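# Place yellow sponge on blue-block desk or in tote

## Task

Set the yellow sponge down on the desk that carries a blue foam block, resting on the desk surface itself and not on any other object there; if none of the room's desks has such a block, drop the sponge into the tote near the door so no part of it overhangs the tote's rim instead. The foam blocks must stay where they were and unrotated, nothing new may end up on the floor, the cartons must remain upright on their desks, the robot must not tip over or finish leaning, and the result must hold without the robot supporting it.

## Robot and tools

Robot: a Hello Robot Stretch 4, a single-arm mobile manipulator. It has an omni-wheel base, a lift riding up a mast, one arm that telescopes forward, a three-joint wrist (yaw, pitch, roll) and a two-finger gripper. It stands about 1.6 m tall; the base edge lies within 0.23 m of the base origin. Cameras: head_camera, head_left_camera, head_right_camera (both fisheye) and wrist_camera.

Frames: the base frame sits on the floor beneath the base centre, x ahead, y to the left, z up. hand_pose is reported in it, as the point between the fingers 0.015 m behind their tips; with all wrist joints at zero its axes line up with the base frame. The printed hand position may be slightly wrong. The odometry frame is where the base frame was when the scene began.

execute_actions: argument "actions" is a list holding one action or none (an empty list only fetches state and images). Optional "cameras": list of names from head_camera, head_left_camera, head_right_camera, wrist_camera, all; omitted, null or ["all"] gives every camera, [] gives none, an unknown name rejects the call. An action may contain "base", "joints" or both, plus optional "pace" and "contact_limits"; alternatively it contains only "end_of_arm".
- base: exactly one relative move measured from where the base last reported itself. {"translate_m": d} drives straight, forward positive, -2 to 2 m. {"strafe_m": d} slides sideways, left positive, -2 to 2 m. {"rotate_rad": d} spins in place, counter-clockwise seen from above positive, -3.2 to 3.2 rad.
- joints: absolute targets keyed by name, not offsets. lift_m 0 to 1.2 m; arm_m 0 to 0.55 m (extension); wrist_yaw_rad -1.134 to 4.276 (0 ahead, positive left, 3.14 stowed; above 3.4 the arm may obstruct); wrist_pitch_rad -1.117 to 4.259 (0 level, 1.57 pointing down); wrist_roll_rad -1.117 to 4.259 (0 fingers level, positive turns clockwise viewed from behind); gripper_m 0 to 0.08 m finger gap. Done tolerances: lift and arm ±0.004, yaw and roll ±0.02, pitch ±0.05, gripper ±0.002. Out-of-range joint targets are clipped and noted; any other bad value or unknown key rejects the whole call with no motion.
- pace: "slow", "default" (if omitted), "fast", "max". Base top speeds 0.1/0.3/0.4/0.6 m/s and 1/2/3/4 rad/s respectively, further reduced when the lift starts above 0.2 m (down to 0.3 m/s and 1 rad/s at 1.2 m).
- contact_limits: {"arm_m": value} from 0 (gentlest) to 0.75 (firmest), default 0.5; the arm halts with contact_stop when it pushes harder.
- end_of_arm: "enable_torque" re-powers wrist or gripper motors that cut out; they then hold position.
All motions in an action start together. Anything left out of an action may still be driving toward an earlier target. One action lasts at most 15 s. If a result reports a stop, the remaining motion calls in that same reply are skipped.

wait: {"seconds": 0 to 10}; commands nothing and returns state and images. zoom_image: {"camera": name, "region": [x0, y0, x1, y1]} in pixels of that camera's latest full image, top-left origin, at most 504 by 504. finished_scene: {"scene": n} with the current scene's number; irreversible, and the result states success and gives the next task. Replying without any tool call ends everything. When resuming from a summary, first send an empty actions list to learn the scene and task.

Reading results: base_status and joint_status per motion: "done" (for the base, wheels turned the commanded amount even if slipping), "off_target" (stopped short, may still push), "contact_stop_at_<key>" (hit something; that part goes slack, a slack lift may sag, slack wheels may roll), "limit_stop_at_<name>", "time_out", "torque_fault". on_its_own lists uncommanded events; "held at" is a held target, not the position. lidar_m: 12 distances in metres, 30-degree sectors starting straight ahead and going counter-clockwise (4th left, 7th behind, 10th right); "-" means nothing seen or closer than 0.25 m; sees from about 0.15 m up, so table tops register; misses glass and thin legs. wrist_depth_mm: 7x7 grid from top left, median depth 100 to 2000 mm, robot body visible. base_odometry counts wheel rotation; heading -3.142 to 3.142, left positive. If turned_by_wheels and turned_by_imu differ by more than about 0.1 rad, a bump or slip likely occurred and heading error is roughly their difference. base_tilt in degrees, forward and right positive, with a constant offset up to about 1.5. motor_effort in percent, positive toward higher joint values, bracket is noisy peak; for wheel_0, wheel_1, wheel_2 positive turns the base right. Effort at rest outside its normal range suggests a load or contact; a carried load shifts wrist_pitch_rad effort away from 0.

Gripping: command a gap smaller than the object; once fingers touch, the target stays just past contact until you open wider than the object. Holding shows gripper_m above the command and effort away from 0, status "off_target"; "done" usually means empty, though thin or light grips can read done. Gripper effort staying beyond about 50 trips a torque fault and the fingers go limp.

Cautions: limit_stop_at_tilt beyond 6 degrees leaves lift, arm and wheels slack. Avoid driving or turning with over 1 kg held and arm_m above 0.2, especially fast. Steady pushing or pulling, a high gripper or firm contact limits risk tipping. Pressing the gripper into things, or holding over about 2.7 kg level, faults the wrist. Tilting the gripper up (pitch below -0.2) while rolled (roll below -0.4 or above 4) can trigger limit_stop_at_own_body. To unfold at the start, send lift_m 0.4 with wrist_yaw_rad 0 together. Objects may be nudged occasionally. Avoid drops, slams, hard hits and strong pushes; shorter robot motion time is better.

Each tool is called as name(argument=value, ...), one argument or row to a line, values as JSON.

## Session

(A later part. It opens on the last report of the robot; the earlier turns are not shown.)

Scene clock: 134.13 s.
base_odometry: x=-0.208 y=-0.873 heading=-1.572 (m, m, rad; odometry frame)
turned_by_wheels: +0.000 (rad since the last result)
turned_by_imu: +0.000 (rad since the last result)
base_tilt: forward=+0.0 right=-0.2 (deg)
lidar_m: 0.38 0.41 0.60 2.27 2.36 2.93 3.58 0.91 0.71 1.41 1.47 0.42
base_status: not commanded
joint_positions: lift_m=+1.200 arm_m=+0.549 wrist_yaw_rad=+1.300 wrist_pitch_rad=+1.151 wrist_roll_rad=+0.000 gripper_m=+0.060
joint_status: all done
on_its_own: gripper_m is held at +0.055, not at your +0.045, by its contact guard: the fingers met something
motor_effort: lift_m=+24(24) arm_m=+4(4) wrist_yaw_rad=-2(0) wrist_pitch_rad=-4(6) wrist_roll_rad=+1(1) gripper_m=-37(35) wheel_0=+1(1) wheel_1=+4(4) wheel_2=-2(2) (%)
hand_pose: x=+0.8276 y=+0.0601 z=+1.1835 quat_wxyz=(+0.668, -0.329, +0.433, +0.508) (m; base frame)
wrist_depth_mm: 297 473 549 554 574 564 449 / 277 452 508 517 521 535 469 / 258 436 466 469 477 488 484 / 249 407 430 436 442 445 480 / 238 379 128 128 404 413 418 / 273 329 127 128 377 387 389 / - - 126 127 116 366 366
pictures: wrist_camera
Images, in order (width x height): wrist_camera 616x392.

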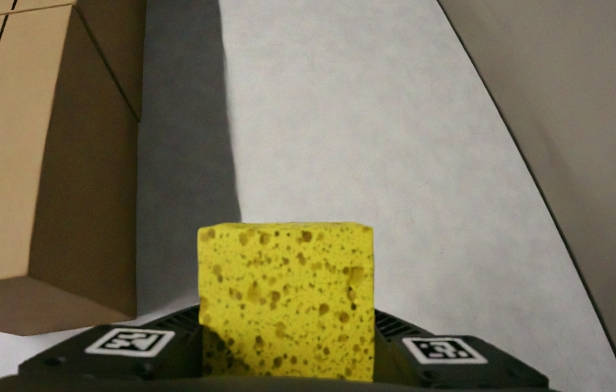

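execute_actions(
  actions=[
    {"base":{"translate_m":-2.0},"joints":{"wrist_pitch_rad":0.7,"arm_m":0.0}},
  ],
  cameras=[],
)

execute_actions(
  actions=[
    {"base":{"rotate_rad":3.142}},
  ],
  cameras=[],
)

execute_actions(
  actions=[
    {"base":{"strafe_m":-0.55}},
  ],
  cameras=[],
)

execute_actions(
  actions=[
    {"base":{"translate_m":0.3},"joints":{"arm_m":0.55}},
  ],
  cameras=[],
)

execute_actions(
  actions=[
    {"joints":{"wrist_pitch_rad":1.15}},
  ],
  cameras=["wrist_camera"],
)

Scene clock: 158.57 s.
base_odometry: x=-0.204 y=+1.127 heading=-1.573 (m, m, rad; odometry frame)
turned_by_wheels: +0.000 (rad since the last result)
turned_by_imu: +0.011 (rad since the last result)
base_tilt: forward=+0.1 right=-0.2 (deg)
lidar_m: 2.39 2.54 1.98 2.05 0.96 0.73 0.71 1.58 1.41 0.63 0.62 0.87
base_status: done
joint_positions: lift_m=+1.200 arm_m=+0.003 wrist_yaw_rad=+1.300 wrist_pitch_rad=+0.703 wrist_roll_rad=+0.000 gripper_m=+0.060
joint_status: all done
joint sent to its limit — the command would take arm_m past its lower limit, so that joint was sent only as far as its limit.
on_its_own: gripper_m is held at +0.055, not at your +0.045, by its contact guard: the fingers met something
motor_effort: lift_m=+23(23) arm_m=-4(6) wrist_yaw_rad=+0(0) wrist_pitch_rad=-8(16) wrist_roll_rad=+1(0) gripper_m=-36(38) wheel_0=-1(5) wheel_1=-6(9) wheel_2=+2(9) (%)
hand_pose: x=+0.3012 y=+0.1330 z=+1.2403 quat_wxyz=(+0.747, -0.208, +0.274, +0.568) (m; base frame)
wrist_depth_mm: 1863 1921 - - - - - / - - - - - - - / - - - - - - - / - - - - - - - / 1756 1756 128 128 1808 1921 1921 / 1499 1537 127 128 1576 1618 1618 / - - 126 127 116 1430 1430
pictures: none
No camera images: the call's "cameras" was empty. Leave "cameras" out to get every camera's image.

Scene clock: 163.00 s.
base_odometry: x=-0.204 y=+1.127 heading=+1.568 (m, m, rad; odometry frame)
turned_by_wheels: +3.141 (rad since the last result)
turned_by_imu: +3.199 (rad since the last result)
base_tilt: forward=+0.1 right=-0.2 (deg)
lidar_m: 0.71 1.58 1.41 0.60 0.61 0.88 3.24 2.71 2.03 2.05 0.99 0.74
base_status: done
joint_positions: lift_m=+1.200 arm_m=+0.003 wrist_yaw_rad=+1.300 wrist_pitch_rad=+0.703 wrist_roll_rad=+0.000 gripper_m=+0.060
joint_status: not commanded
on_its_own: gripper_m is held at +0.055, not at your +0.045, by its contact guard: the fingers met something
motor_effort: lift_m=+23(24) arm_m=-4(4) wrist_yaw_rad=-3(2) wrist_pitch_rad=-10(9) wrist_roll_rad=-3(1) gripper_m=-38(35) wheel_0=-3(5) wheel_1=-6(7) wheel_2=-3(8) (%)
hand_pose: x=+0.3012 y=+0.1330 z=+1.2403 quat_wxyz=(+0.747, -0.208, +0.274, +0.568) (m; base frame)
wrist_depth_mm: 1078 1160 1205 1255 1308 1397 1281 / 1078 1229 1281 1366 1464 1499 1308 / 1281 1336 1464 1499 1618 1661 1336 / 1366 1464 1576 1661 1808 1863 1366 / 1205 1661 128 128 1808 1756 1397 / 1430 1499 127 128 1576 1618 1397 / - - 127 127 116 1464 1397
pictures: none
No camera images: the call's "cameras" was empty. Leave "cameras" out to get every camera's image.

Scene clock: 166.17 s.
base_odometry: x=+0.346 y=+1.126 heading=+1.568 (m, m, rad; odometry frame)
turned_by_wheels: +0.000 (rad since the last result)
turned_by_imu: +0.001 (rad since the last result)
base_tilt: forward=+0.0 right=-0.2 (deg)
lidar_m: 0.68 0.72 1.94 1.16 1.20 1.66 2.83 1.70 1.55 1.51 0.91 0.71
base_status: done
joint_positions: lift_m=+1.200 arm_m=+0.003 wrist_yaw_rad=+1.300 wrist_pitch_rad=+0.703 wrist_roll_rad=+0.000 gripper_m=+0.060
joint_status: not commanded
on_its_own: gripper_m is held at +0.055, not at your +0.045, by its contact guard: the fingers met something
motor_effort: lift_m=+23(24) arm_m=-4(4) wrist_yaw_rad=-3(1) wrist_pitch_rad=-8(9) wrist_roll_rad=-2(2) gripper_m=-34(34) wheel_0=+0(11) wheel_1=-3(13) wheel_2=+0(0) (%)
hand_pose: x=+0.3012 y=+0.1330 z=+1.2403 quat_wxyz=(+0.747, -0.208, +0.274, +0.568) (m; base frame)
wrist_depth_mm: 1464 1618 1661 1808 1921 1618 1255 / 1138 1708 1863 1983 - 1661 1281 / 1708 1863 - - - 1537 1229 / 1921 - - - - 750 741 / 1708 1756 128 128 1808 1708 609 / 1499 1537 127 128 1537 1499 535 / - - 126 127 116 1205 1366
pictures: none
No camera images: the call's "cameras" was empty. Leave "cameras" out to get every camera's image.

Scene clock: 168.83 s.
base_odometry: x=+0.347 y=+1.426 heading=+1.569 (m, m, rad; odometry frame)
turned_by_wheels: +0.000 (rad since the last result)
turned_by_imu: +0.000 (rad since the last result)
base_tilt: forward=+0.1 right=-0.2 (deg)
lidar_m: 0.37 0.40 0.58 1.69 1.23 1.68 3.12 1.80 1.58 1.54 0.52 0.40
base_status: done
joint_positions: lift_m=+1.200 arm_m=+0.549 wrist_yaw_rad=+1.300 wrist_pitch_rad=+0.702 wrist_roll_rad=+0.000 gripper_m=+0.060
joint_status: all done
on_its_own: gripper_m is held at +0.055, not at your +0.045, by its contact guard: the fingers met something
motor_effort: lift_m=+23(23) arm_m=+4(5) wrist_yaw_rad=-2(1) wrist_pitch_rad=-9(10) wrist_roll_rad=-1(0) gripper_m=-35(35) wheel_0=+2(8) wheel_1=+4(10) wheel_2=+0(13) (%)
hand_pose: x=+0.8478 y=+0.1330 z=+1.2404 quat_wxyz=(+0.748, -0.208, +0.274, +0.568) (m; base frame)
wrist_depth_mm: 1499 1576 1661 1464 778 525 407 / 1618 1708 1808 1576 809 539 418 / 1808 1921 - 1661 842 549 427 / 647 661 683 691 707 564 439 / 549 554 128 129 574 574 442 / 278 477 127 128 488 508 449 / - - 126 127 116 455 445
pictures: none
No camera images: the call's "cameras" was empty. Leave "cameras" out to get every camera's image.

Scene clock: 169.67 s.
base_odometry: x=+0.347 y=+1.426 heading=+1.569 (m, m, rad; odometry frame)
turned_by_wheels: +0.000 (rad since the last result)
turned_by_imu: +0.000 (rad since the last result)
base_tilt: forward=+0.0 right=-0.2 (deg)
lidar_m: 0.37 0.40 0.59 1.70 1.23 1.65 3.11 1.78 1.56 1.53 0.50 0.39
base_status: not commanded
joint_positions: lift_m=+1.200 arm_m=+0.549 wrist_yaw_rad=+1.300 wrist_pitch_rad=+1.151 wrist_roll_rad=+0.000 gripper_m=+0.060
joint_status: all done
on_its_own: gripper_m is held at +0.055, not at your +0.045, by its contact guard: the fingers met something
motor_effort: lift_m=+23(23) arm_m=+4(4) wrist_yaw_rad=+0(1) wrist_pitch_rad=-5(4) wrist_roll_rad=+0(1) gripper_m=-38(36) wheel_0=+2(2) wheel_1=+4(4) wheel_2=+0(0) (%)
hand_pose: x=+0.8276 y=+0.0601 z=+1.1835 quat_wxyz=(+0.668, -0.329, +0.433, +0.508) (m; base frame)
wrist_depth_mm: 535 544 549 564 569 559 433 / 273 496 508 512 521 530 449 / 249 452 466 469 477 488 462 / 234 362 430 433 439 449 469 / 217 343 128 128 404 415 421 / 206 291 127 128 377 387 389 / - - 126 127 116 366 368
pictures: wrist_camera
Images, in order (width x height): wrist_camera 616x392.

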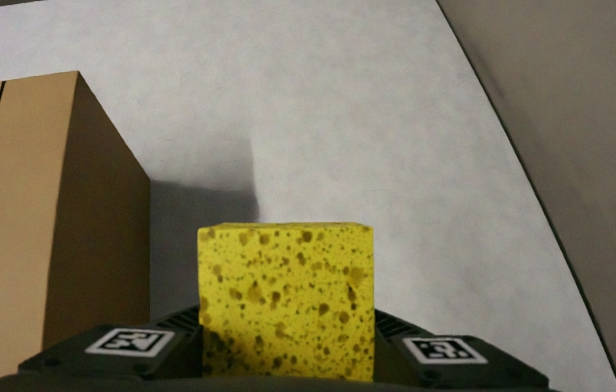

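execute_actions(
  actions=[
    {"joints":{"wrist_pitch_rad":0.7}},
  ],
  cameras=[],
)

execute_actions(
  actions=[
    {"base":{"translate_m":-1.36},"joints":{"arm_m":0.2}},
  ],
  cameras=[],
)

execute_actions(
  actions=[
    {"base":{"rotate_rad":-1.569},"joints":{"lift_m":0.45,"wrist_yaw_rad":0,"wrist_pitch_rad":1.57}},
  ],
  cameras=[],
)

execute_actions(
  actions=[
    {"base":{"translate_m":0.75},"joints":{"arm_m":0.3}},
  ],
  cameras=["wrist_camera","head_camera"],
)

Scene clock: 179.27 s.
base_odometry: x=+0.347 y=+1.426 heading=+1.569 (m, m, rad; odometry frame)
turned_by_wheels: +0.000 (rad since the last result)
turned_by_imu: +0.001 (rad since the last result)
base_tilt: forward=+0.0 right=-0.2 (deg)
lidar_m: 0.37 0.42 0.57 1.69 1.23 1.64 3.12 1.81 1.57 1.55 0.53 0.40
base_status: not commanded
joint_positions: lift_m=+1.200 arm_m=+0.549 wrist_yaw_rad=+1.300 wrist_pitch_rad=+0.703 wrist_roll_rad=+0.000 gripper_m=+0.060
joint_status: all done
on_its_own: gripper_m is held at +0.055, not at your +0.045, by its contact guard: the fingers met something
motor_effort: lift_m=+23(23) arm_m=+4(4) wrist_yaw_rad=-1(0) wrist_pitch_rad=-9(14) wrist_roll_rad=+1(2) gripper_m=-34(37) wheel_0=+2(2) wheel_1=+4(4) wheel_2=+0(0) (%)
hand_pose: x=+0.8478 y=+0.1329 z=+1.2403 quat_wxyz=(+0.747, -0.208, +0.274, +0.568) (m; base frame)
wrist_depth_mm: 1499 1576 1661 1464 778 525 407 / 1618 1708 1808 1537 809 539 415 / 1808 1921 - 1661 831 554 430 / 640 661 676 691 707 559 436 / 549 554 128 128 569 574 442 / 279 477 127 128 488 504 445 / - - 126 128 116 455 442
pictures: none
No camera images: the call's "cameras" was empty. Leave "cameras" out to get every camera's image.

Scene clock: 185.30 s.
base_odometry: x=+0.343 y=+0.066 heading=+1.568 (m, m, rad; odometry frame)
turned_by_wheels: +0.000 (rad since the last result)
turned_by_imu: +0.008 (rad since the last result)
base_tilt: forward=+0.1 right=-0.2 (deg)
lidar_m: 1.73 1.85 1.20 1.15 1.24 1.40 1.43 1.47 1.80 1.14 1.54 1.80
base_status: done
joint_positions: lift_m=+1.200 arm_m=+0.201 wrist_yaw_rad=+1.300 wrist_pitch_rad=+0.703 wrist_roll_rad=+0.000 gripper_m=+0.060
joint_status: all done
on_its_own: gripper_m is held at +0.055, not at your +0.045, by its contact guard: the fingers met something
motor_effort: lift_m=+23(22) arm_m=-4(5) wrist_yaw_rad=-1(0) wrist_pitch_rad=-8(8) wrist_roll_rad=-1(1) gripper_m=-35(37) wheel_0=-1(5) wheel_1=-4(8) wheel_2=+0(14) (%)
hand_pose: x=+0.4992 y=+0.1330 z=+1.2403 quat_wxyz=(+0.747, -0.208, +0.274, +0.568) (m; base frame)
wrist_depth_mm: 1025 1078 1118 1756 1921 - - / 1060 1118 1205 1336 - - - / 1863 1921 1618 - - - - / - - - - - - - / 1708 1756 128 128 1808 1863 1921 / 1499 1537 127 128 1537 1618 1618 / - - 127 127 116 1464 1464
pictures: none
No camera images: the call's "cameras" was empty. Leave "cameras" out to get every camera's image.

Scene clock: 189.07 s.
base_odometry: x=+0.343 y=+0.066 heading=+0.000 (m, m, rad; odometry frame)
turned_by_wheels: -1.568 (rad since the last result)
turned_by_imu: -1.595 (rad since the last result)
base_tilt: forward=+0.1 right=-0.2 (deg)
lidar_m: 1.13 1.53 1.78 1.73 1.84 1.21 1.19 1.24 1.40 1.37 1.45 1.79
base_status: done
joint_positions: lift_m=+0.450 arm_m=+0.201 wrist_yaw_rad=+0.000 wrist_pitch_rad=+1.570 wrist_roll_rad=+0.000 gripper_m=+0.060
joint_status: all done
on_its_own: gripper_m is held at +0.055, not at your +0.045, by its contact guard: the fingers met something
motor_effort: lift_m=+15(22) arm_m=-4(4) wrist_yaw_rad=-2(10) wrist_pitch_rad=-1(6) wrist_roll_rad=+0(1) gripper_m=-36(36) wheel_0=+3(8) wheel_1=+6(6) wheel_2=+3(6) (%)
hand_pose: x=+0.3717 y=-0.0874 z=+0.4159 quat_wxyz=(+0.707, +0.000, +0.707, +0.000) (m; base frame)
wrist_depth_mm: 559 559 564 574 580 585 591 / 554 559 569 564 574 574 580 / 554 559 559 564 564 580 585 / 544 549 559 564 569 569 580 / 544 549 128 128 564 569 574 / 544 549 127 128 559 569 569 / - - 126 128 116 569 569
pictures: none
No camera images: the call's "cameras" was empty. Leave "cameras" out to get every camera's image.

Scene clock: 193.03 s.
base_odometry: x=+1.093 y=+0.066 heading=+0.000 (m, m, rad; odometry frame)
turned_by_wheels: +0.000 (rad since the last result)
turned_by_imu: -0.003 (rad since the last result)
base_tilt: forward=+0.1 right=-0.2 (deg)
lidar_m: 0.38 0.77 1.05 1.70 1.79 2.04 2.08 1.90 1.45 1.42 1.38 0.41
base_status: done
joint_positions: lift_m=+0.450 arm_m=+0.299 wrist_yaw_rad=+0.000 wrist_pitch_rad=+1.570 wrist_roll_rad=+0.000 gripper_m=+0.060
joint_status: all done
on_its_own: gripper_m is held at +0.055, not at your +0.045, by its contact guard: the fingers met something
motor_effort: lift_m=+15(15) arm_m=+4(5) wrist_yaw_rad=-1(2) wrist_pitch_rad=-1(4) wrist_roll_rad=+1(0) gripper_m=-34(34) wheel_0=+1(8) wheel_1=+4(10) wheel_2=-2(12) (%)
hand_pose: x=+0.4703 y=-0.0874 z=+0.4159 quat_wxyz=(+0.707, +0.000, +0.707, +0.000) (m; base frame)
wrist_depth_mm: 492 564 569 569 574 585 591 / 554 559 504 488 569 585 585 / 554 554 559 564 569 580 580 / 549 554 554 559 569 574 580 / 544 549 128 128 559 569 569 / 544 549 127 128 559 564 574 / - - 126 127 116 564 564
pictures: head_camera, wrist_camera
Images, in order (width x height): head_camera 420x560, wrist_camera 616x392.

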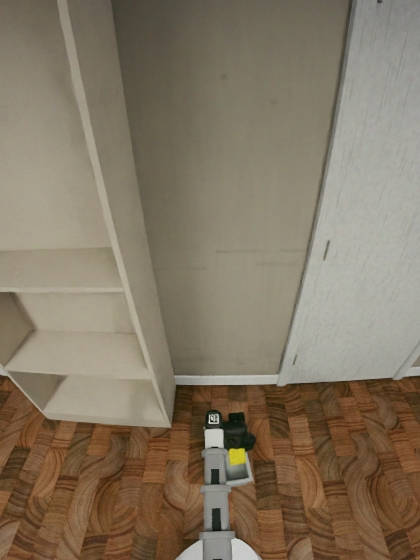

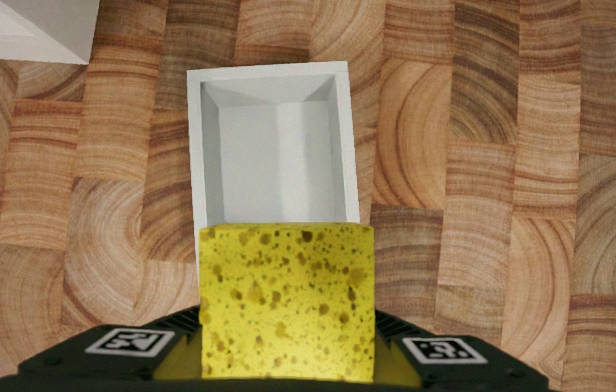

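execute_actions(
  actions=[
    {"base":{"strafe_m":0.03},"joints":{"arm_m":0.355,"wrist_roll_rad":1.57,"lift_m":0.3}},
  ],
  cameras=["wrist_camera","head_camera"],
)

Scene clock: 200.60 s.
base_odometry: x=+1.093 y=+0.096 heading=+0.001 (m, m, rad; odometry frame)
turned_by_wheels: +0.000 (rad since the last result)
turned_by_imu: +0.001 (rad since the last result)
base_tilt: forward=+0.1 right=-0.2 (deg)
lidar_m: 0.44 0.74 1.06 1.65 1.78 2.02 2.07 1.98 1.47 1.45 1.37 0.45
base_status: done
joint_positions: lift_m=+0.300 arm_m=+0.354 wrist_yaw_rad=+0.000 wrist_pitch_rad=+1.570 wrist_roll_rad=+1.570 gripper_m=+0.060
joint_status: all done
on_its_own: gripper_m is held at +0.055, not at your +0.045, by its contact guard: the fingers met something
motor_effort: lift_m=+15(15) arm_m=+4(3) wrist_yaw_rad=-2(1) wrist_pitch_rad=-2(3) wrist_roll_rad=+1(8) gripper_m=-35(34) wheel_0=-1(7) wheel_1=+3(13) wheel_2=+0(0) (%)
hand_pose: x=+0.5253 y=-0.0874 z=+0.2659 quat_wxyz=(+0.500, +0.500, +0.500, -0.500) (m; base frame)
wrist_depth_mm: 410 410 413 415 421 424 424 / 407 407 410 413 421 421 421 / 407 407 413 338 343 418 421 / 404 336 407 410 373 421 421 / 404 357 128 128 304 413 418 / 399 319 127 128 293 415 418 / - - 127 127 116 413 418
pictures: head_camera, wrist_camera
Images, in order (width x height): head_camera 420x560, wrist_camera 616x392.

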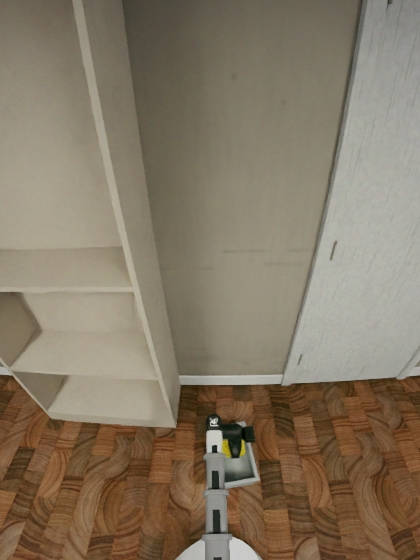

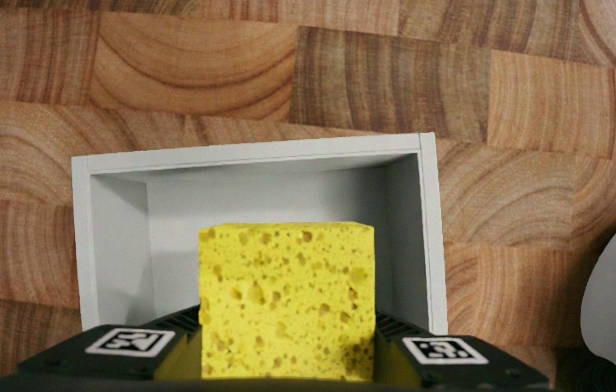

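execute_actions(
  actions=[
    {"joints":{"arm_m":0.383}},
  ],
  cameras=[],
)

execute_actions(
  actions=[
    {"joints":{"lift_m":0.075}},
  ],
  cameras=["wrist_camera"],
)

execute_actions(
  actions=[
    {"joints":{"gripper_m":0.08}},
  ],
  cameras=[],
)

execute_actions(
  actions=[
    {"joints":{"lift_m":0.35}},
  ],
  cameras=["wrist_camera"],
)

Scene clock: 208.17 s.
base_odometry: x=+1.093 y=+0.096 heading=+0.001 (m, m, rad; odometry frame)
turned_by_wheels: +0.000 (rad since the last result)
turned_by_imu: +0.001 (rad since the last result)
base_tilt: forward=+0.1 right=-0.2 (deg)
lidar_m: 0.44 0.75 1.06 1.65 1.79 2.04 2.07 1.99 1.47 1.45 1.40 0.44
base_status: not commanded
joint_positions: lift_m=+0.300 arm_m=+0.382 wrist_yaw_rad=+0.000 wrist_pitch_rad=+1.570 wrist_roll_rad=+1.570 gripper_m=+0.060
joint_status: all done
on_its_own: gripper_m is held at +0.055, not at your +0.045, by its contact guard: the fingers met something
motor_effort: lift_m=+15(15) arm_m=+4(5) wrist_yaw_rad=-2(2) wrist_pitch_rad=-1(1) wrist_roll_rad=-2(0) gripper_m=-37(36) wheel_0=-1(1) wheel_1=+3(3) wheel_2=+0(0) (%)
hand_pose: x=+0.5534 y=-0.0874 z=+0.2659 quat_wxyz=(+0.501, +0.500, +0.500, -0.499) (m; base frame)
wrist_depth_mm: 407 413 413 415 418 421 427 / 407 413 410 415 418 421 421 / 404 407 410 415 336 421 421 / 404 306 404 407 413 415 418 / 402 349 128 128 389 413 418 / 402 310 127 128 357 413 415 / - - 126 127 116 413 415
pictures: none
No camera images: the call's "cameras" was empty. Leave "cameras" out to get every camera's image.

Scene clock: 210.17 s.
base_odometry: x=+1.093 y=+0.096 heading=+0.001 (m, m, rad; odometry frame)
turned_by_wheels: +0.000 (rad since the last result)
turned_by_imu: +0.000 (rad since the last result)
base_tilt: forward=+0.0 right=-0.2 (deg)
lidar_m: 0.68 0.74 1.07 1.68 1.80 2.04 2.06 1.98 1.46 1.45 1.38 0.45
base_status: not commanded
joint_positions: lift_m=+0.075 arm_m=+0.382 wrist_yaw_rad=+0.000 wrist_pitch_rad=+1.570 wrist_roll_rad=+1.570 gripper_m=+0.060
joint_status: all done
on_its_own: gripper_m is held at +0.055, not at your +0.045, by its contact guard: the fingers met something
motor_effort: lift_m=+15(17) arm_m=+4(4) wrist_yaw_rad=-3(3) wrist_pitch_rad=+0(0) wrist_roll_rad=+1(1) gripper_m=-35(36) wheel_0=-1(1) wheel_1=+3(3) wheel_2=+0(0) (%)
hand_pose: x=+0.5534 y=-0.0874 z=+0.0409 quat_wxyz=(+0.501, +0.500, +0.500, -0.499) (m; base frame)
wrist_depth_mm: - - - - - - - / - - 110 112 117 122 - / 143 156 172 186 187 189 180 / 182 183 184 186 186 188 182 / 181 182 128 129 186 188 184 / 181 182 127 128 186 187 187 / - - 126 127 116 186 -
pictures: wrist_camera
Images, in order (width x height): wrist_camera 616x392.

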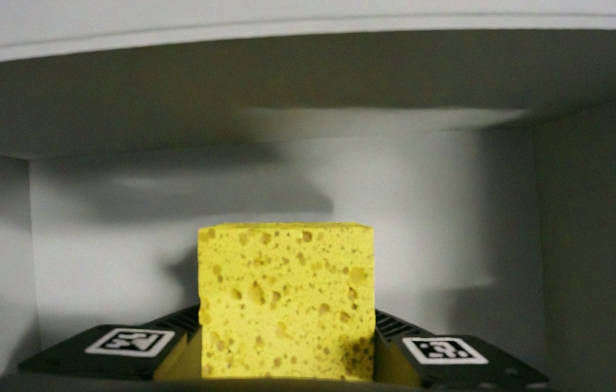

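Scene clock: 211.10 s.
base_odometry: x=+1.093 y=+0.096 heading=+0.001 (m, m, rad; odometry frame)
turned_by_wheels: +0.000 (rad since the last result)
turned_by_imu: +0.000 (rad since the last result)
base_tilt: forward=+0.1 right=-0.2 (deg)
lidar_m: 0.68 0.75 1.06 1.67 1.78 2.02 2.06 1.96 1.49 1.43 1.36 0.45
base_status: not commanded
joint_positions: lift_m=+0.075 arm_m=+0.382 wrist_yaw_rad=+0.000 wrist_pitch_rad=+1.570 wrist_roll_rad=+1.570 gripper_m=+0.080
joint_status: all done
motor_effort: lift_m=+15(14) arm_m=+4(4) wrist_yaw_rad=-2(3) wrist_pitch_rad=-2(0) wrist_roll_rad=+2(1) gripper_m=+2(35) wheel_0=-1(1) wheel_1=+3(3) wheel_2=+0(0) (%)
hand_pose: x=+0.5534 y=-0.0874 z=+0.0409 quat_wxyz=(+0.501, +0.500, +0.500, -0.499) (m; base frame)
wrist_depth_mm: - - - - - - - / - - 110 112 117 122 - / 143 156 172 186 187 189 179 / 182 183 185 186 187 189 181 / 182 182 140 141 186 187 185 / 180 182 139 140 186 187 187 / - - 139 139 135 - -
pictures: none
No camera images: the call's "cameras" was empty. Leave "cameras" out to get every camera's image.

Scene clock: 213.30 s.
base_odometry: x=+1.093 y=+0.096 heading=+0.001 (m, m, rad; odometry frame)
turned_by_wheels: +0.000 (rad since the last result)
turned_by_imu: +0.001 (rad since the last result)
base_tilt: forward=+0.1 right=-0.2 (deg)
lidar_m: 0.44 0.75 1.06 1.65 1.78 2.04 2.07 2.00 1.48 1.44 1.37 0.45
base_status: not commanded
joint_positions: lift_m=+0.350 arm_m=+0.382 wrist_yaw_rad=+0.000 wrist_pitch_rad=+1.570 wrist_roll_rad=+1.570 gripper_m=+0.080
joint_status: all done
motor_effort: lift_m=+24(24) arm_m=+4(4) wrist_yaw_rad=-2(2) wrist_pitch_rad=-1(1) wrist_roll_rad=+3(0) gripper_m=+2(1) wheel_0=-1(1) wheel_1=+3(3) wheel_2=+0(0) (%)
hand_pose: x=+0.5534 y=-0.0874 z=+0.3152 quat_wxyz=(+0.501, +0.500, +0.500, -0.499) (m; base frame)
wrist_depth_mm: 459 459 462 466 469 473 477 / 455 459 459 462 466 469 473 / 455 455 459 462 462 469 469 / 455 402 455 459 459 466 469 / 452 449 452 415 459 462 466 / 449 345 449 430 394 466 469 / - - 340 353 135 - -
pictures: wrist_camera
Images, in order (width x height): wrist_camera 616x392.

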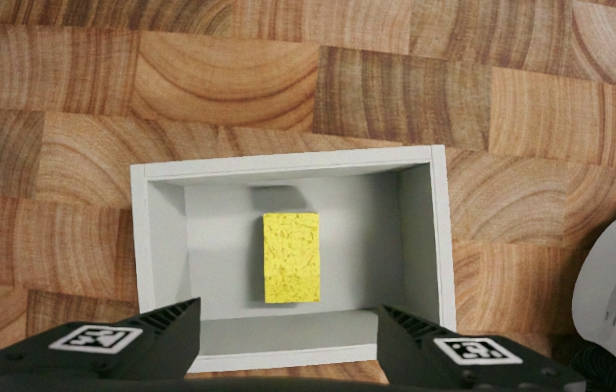

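finished_scene(
  scene=1,
)

The scene is finished: the task was done.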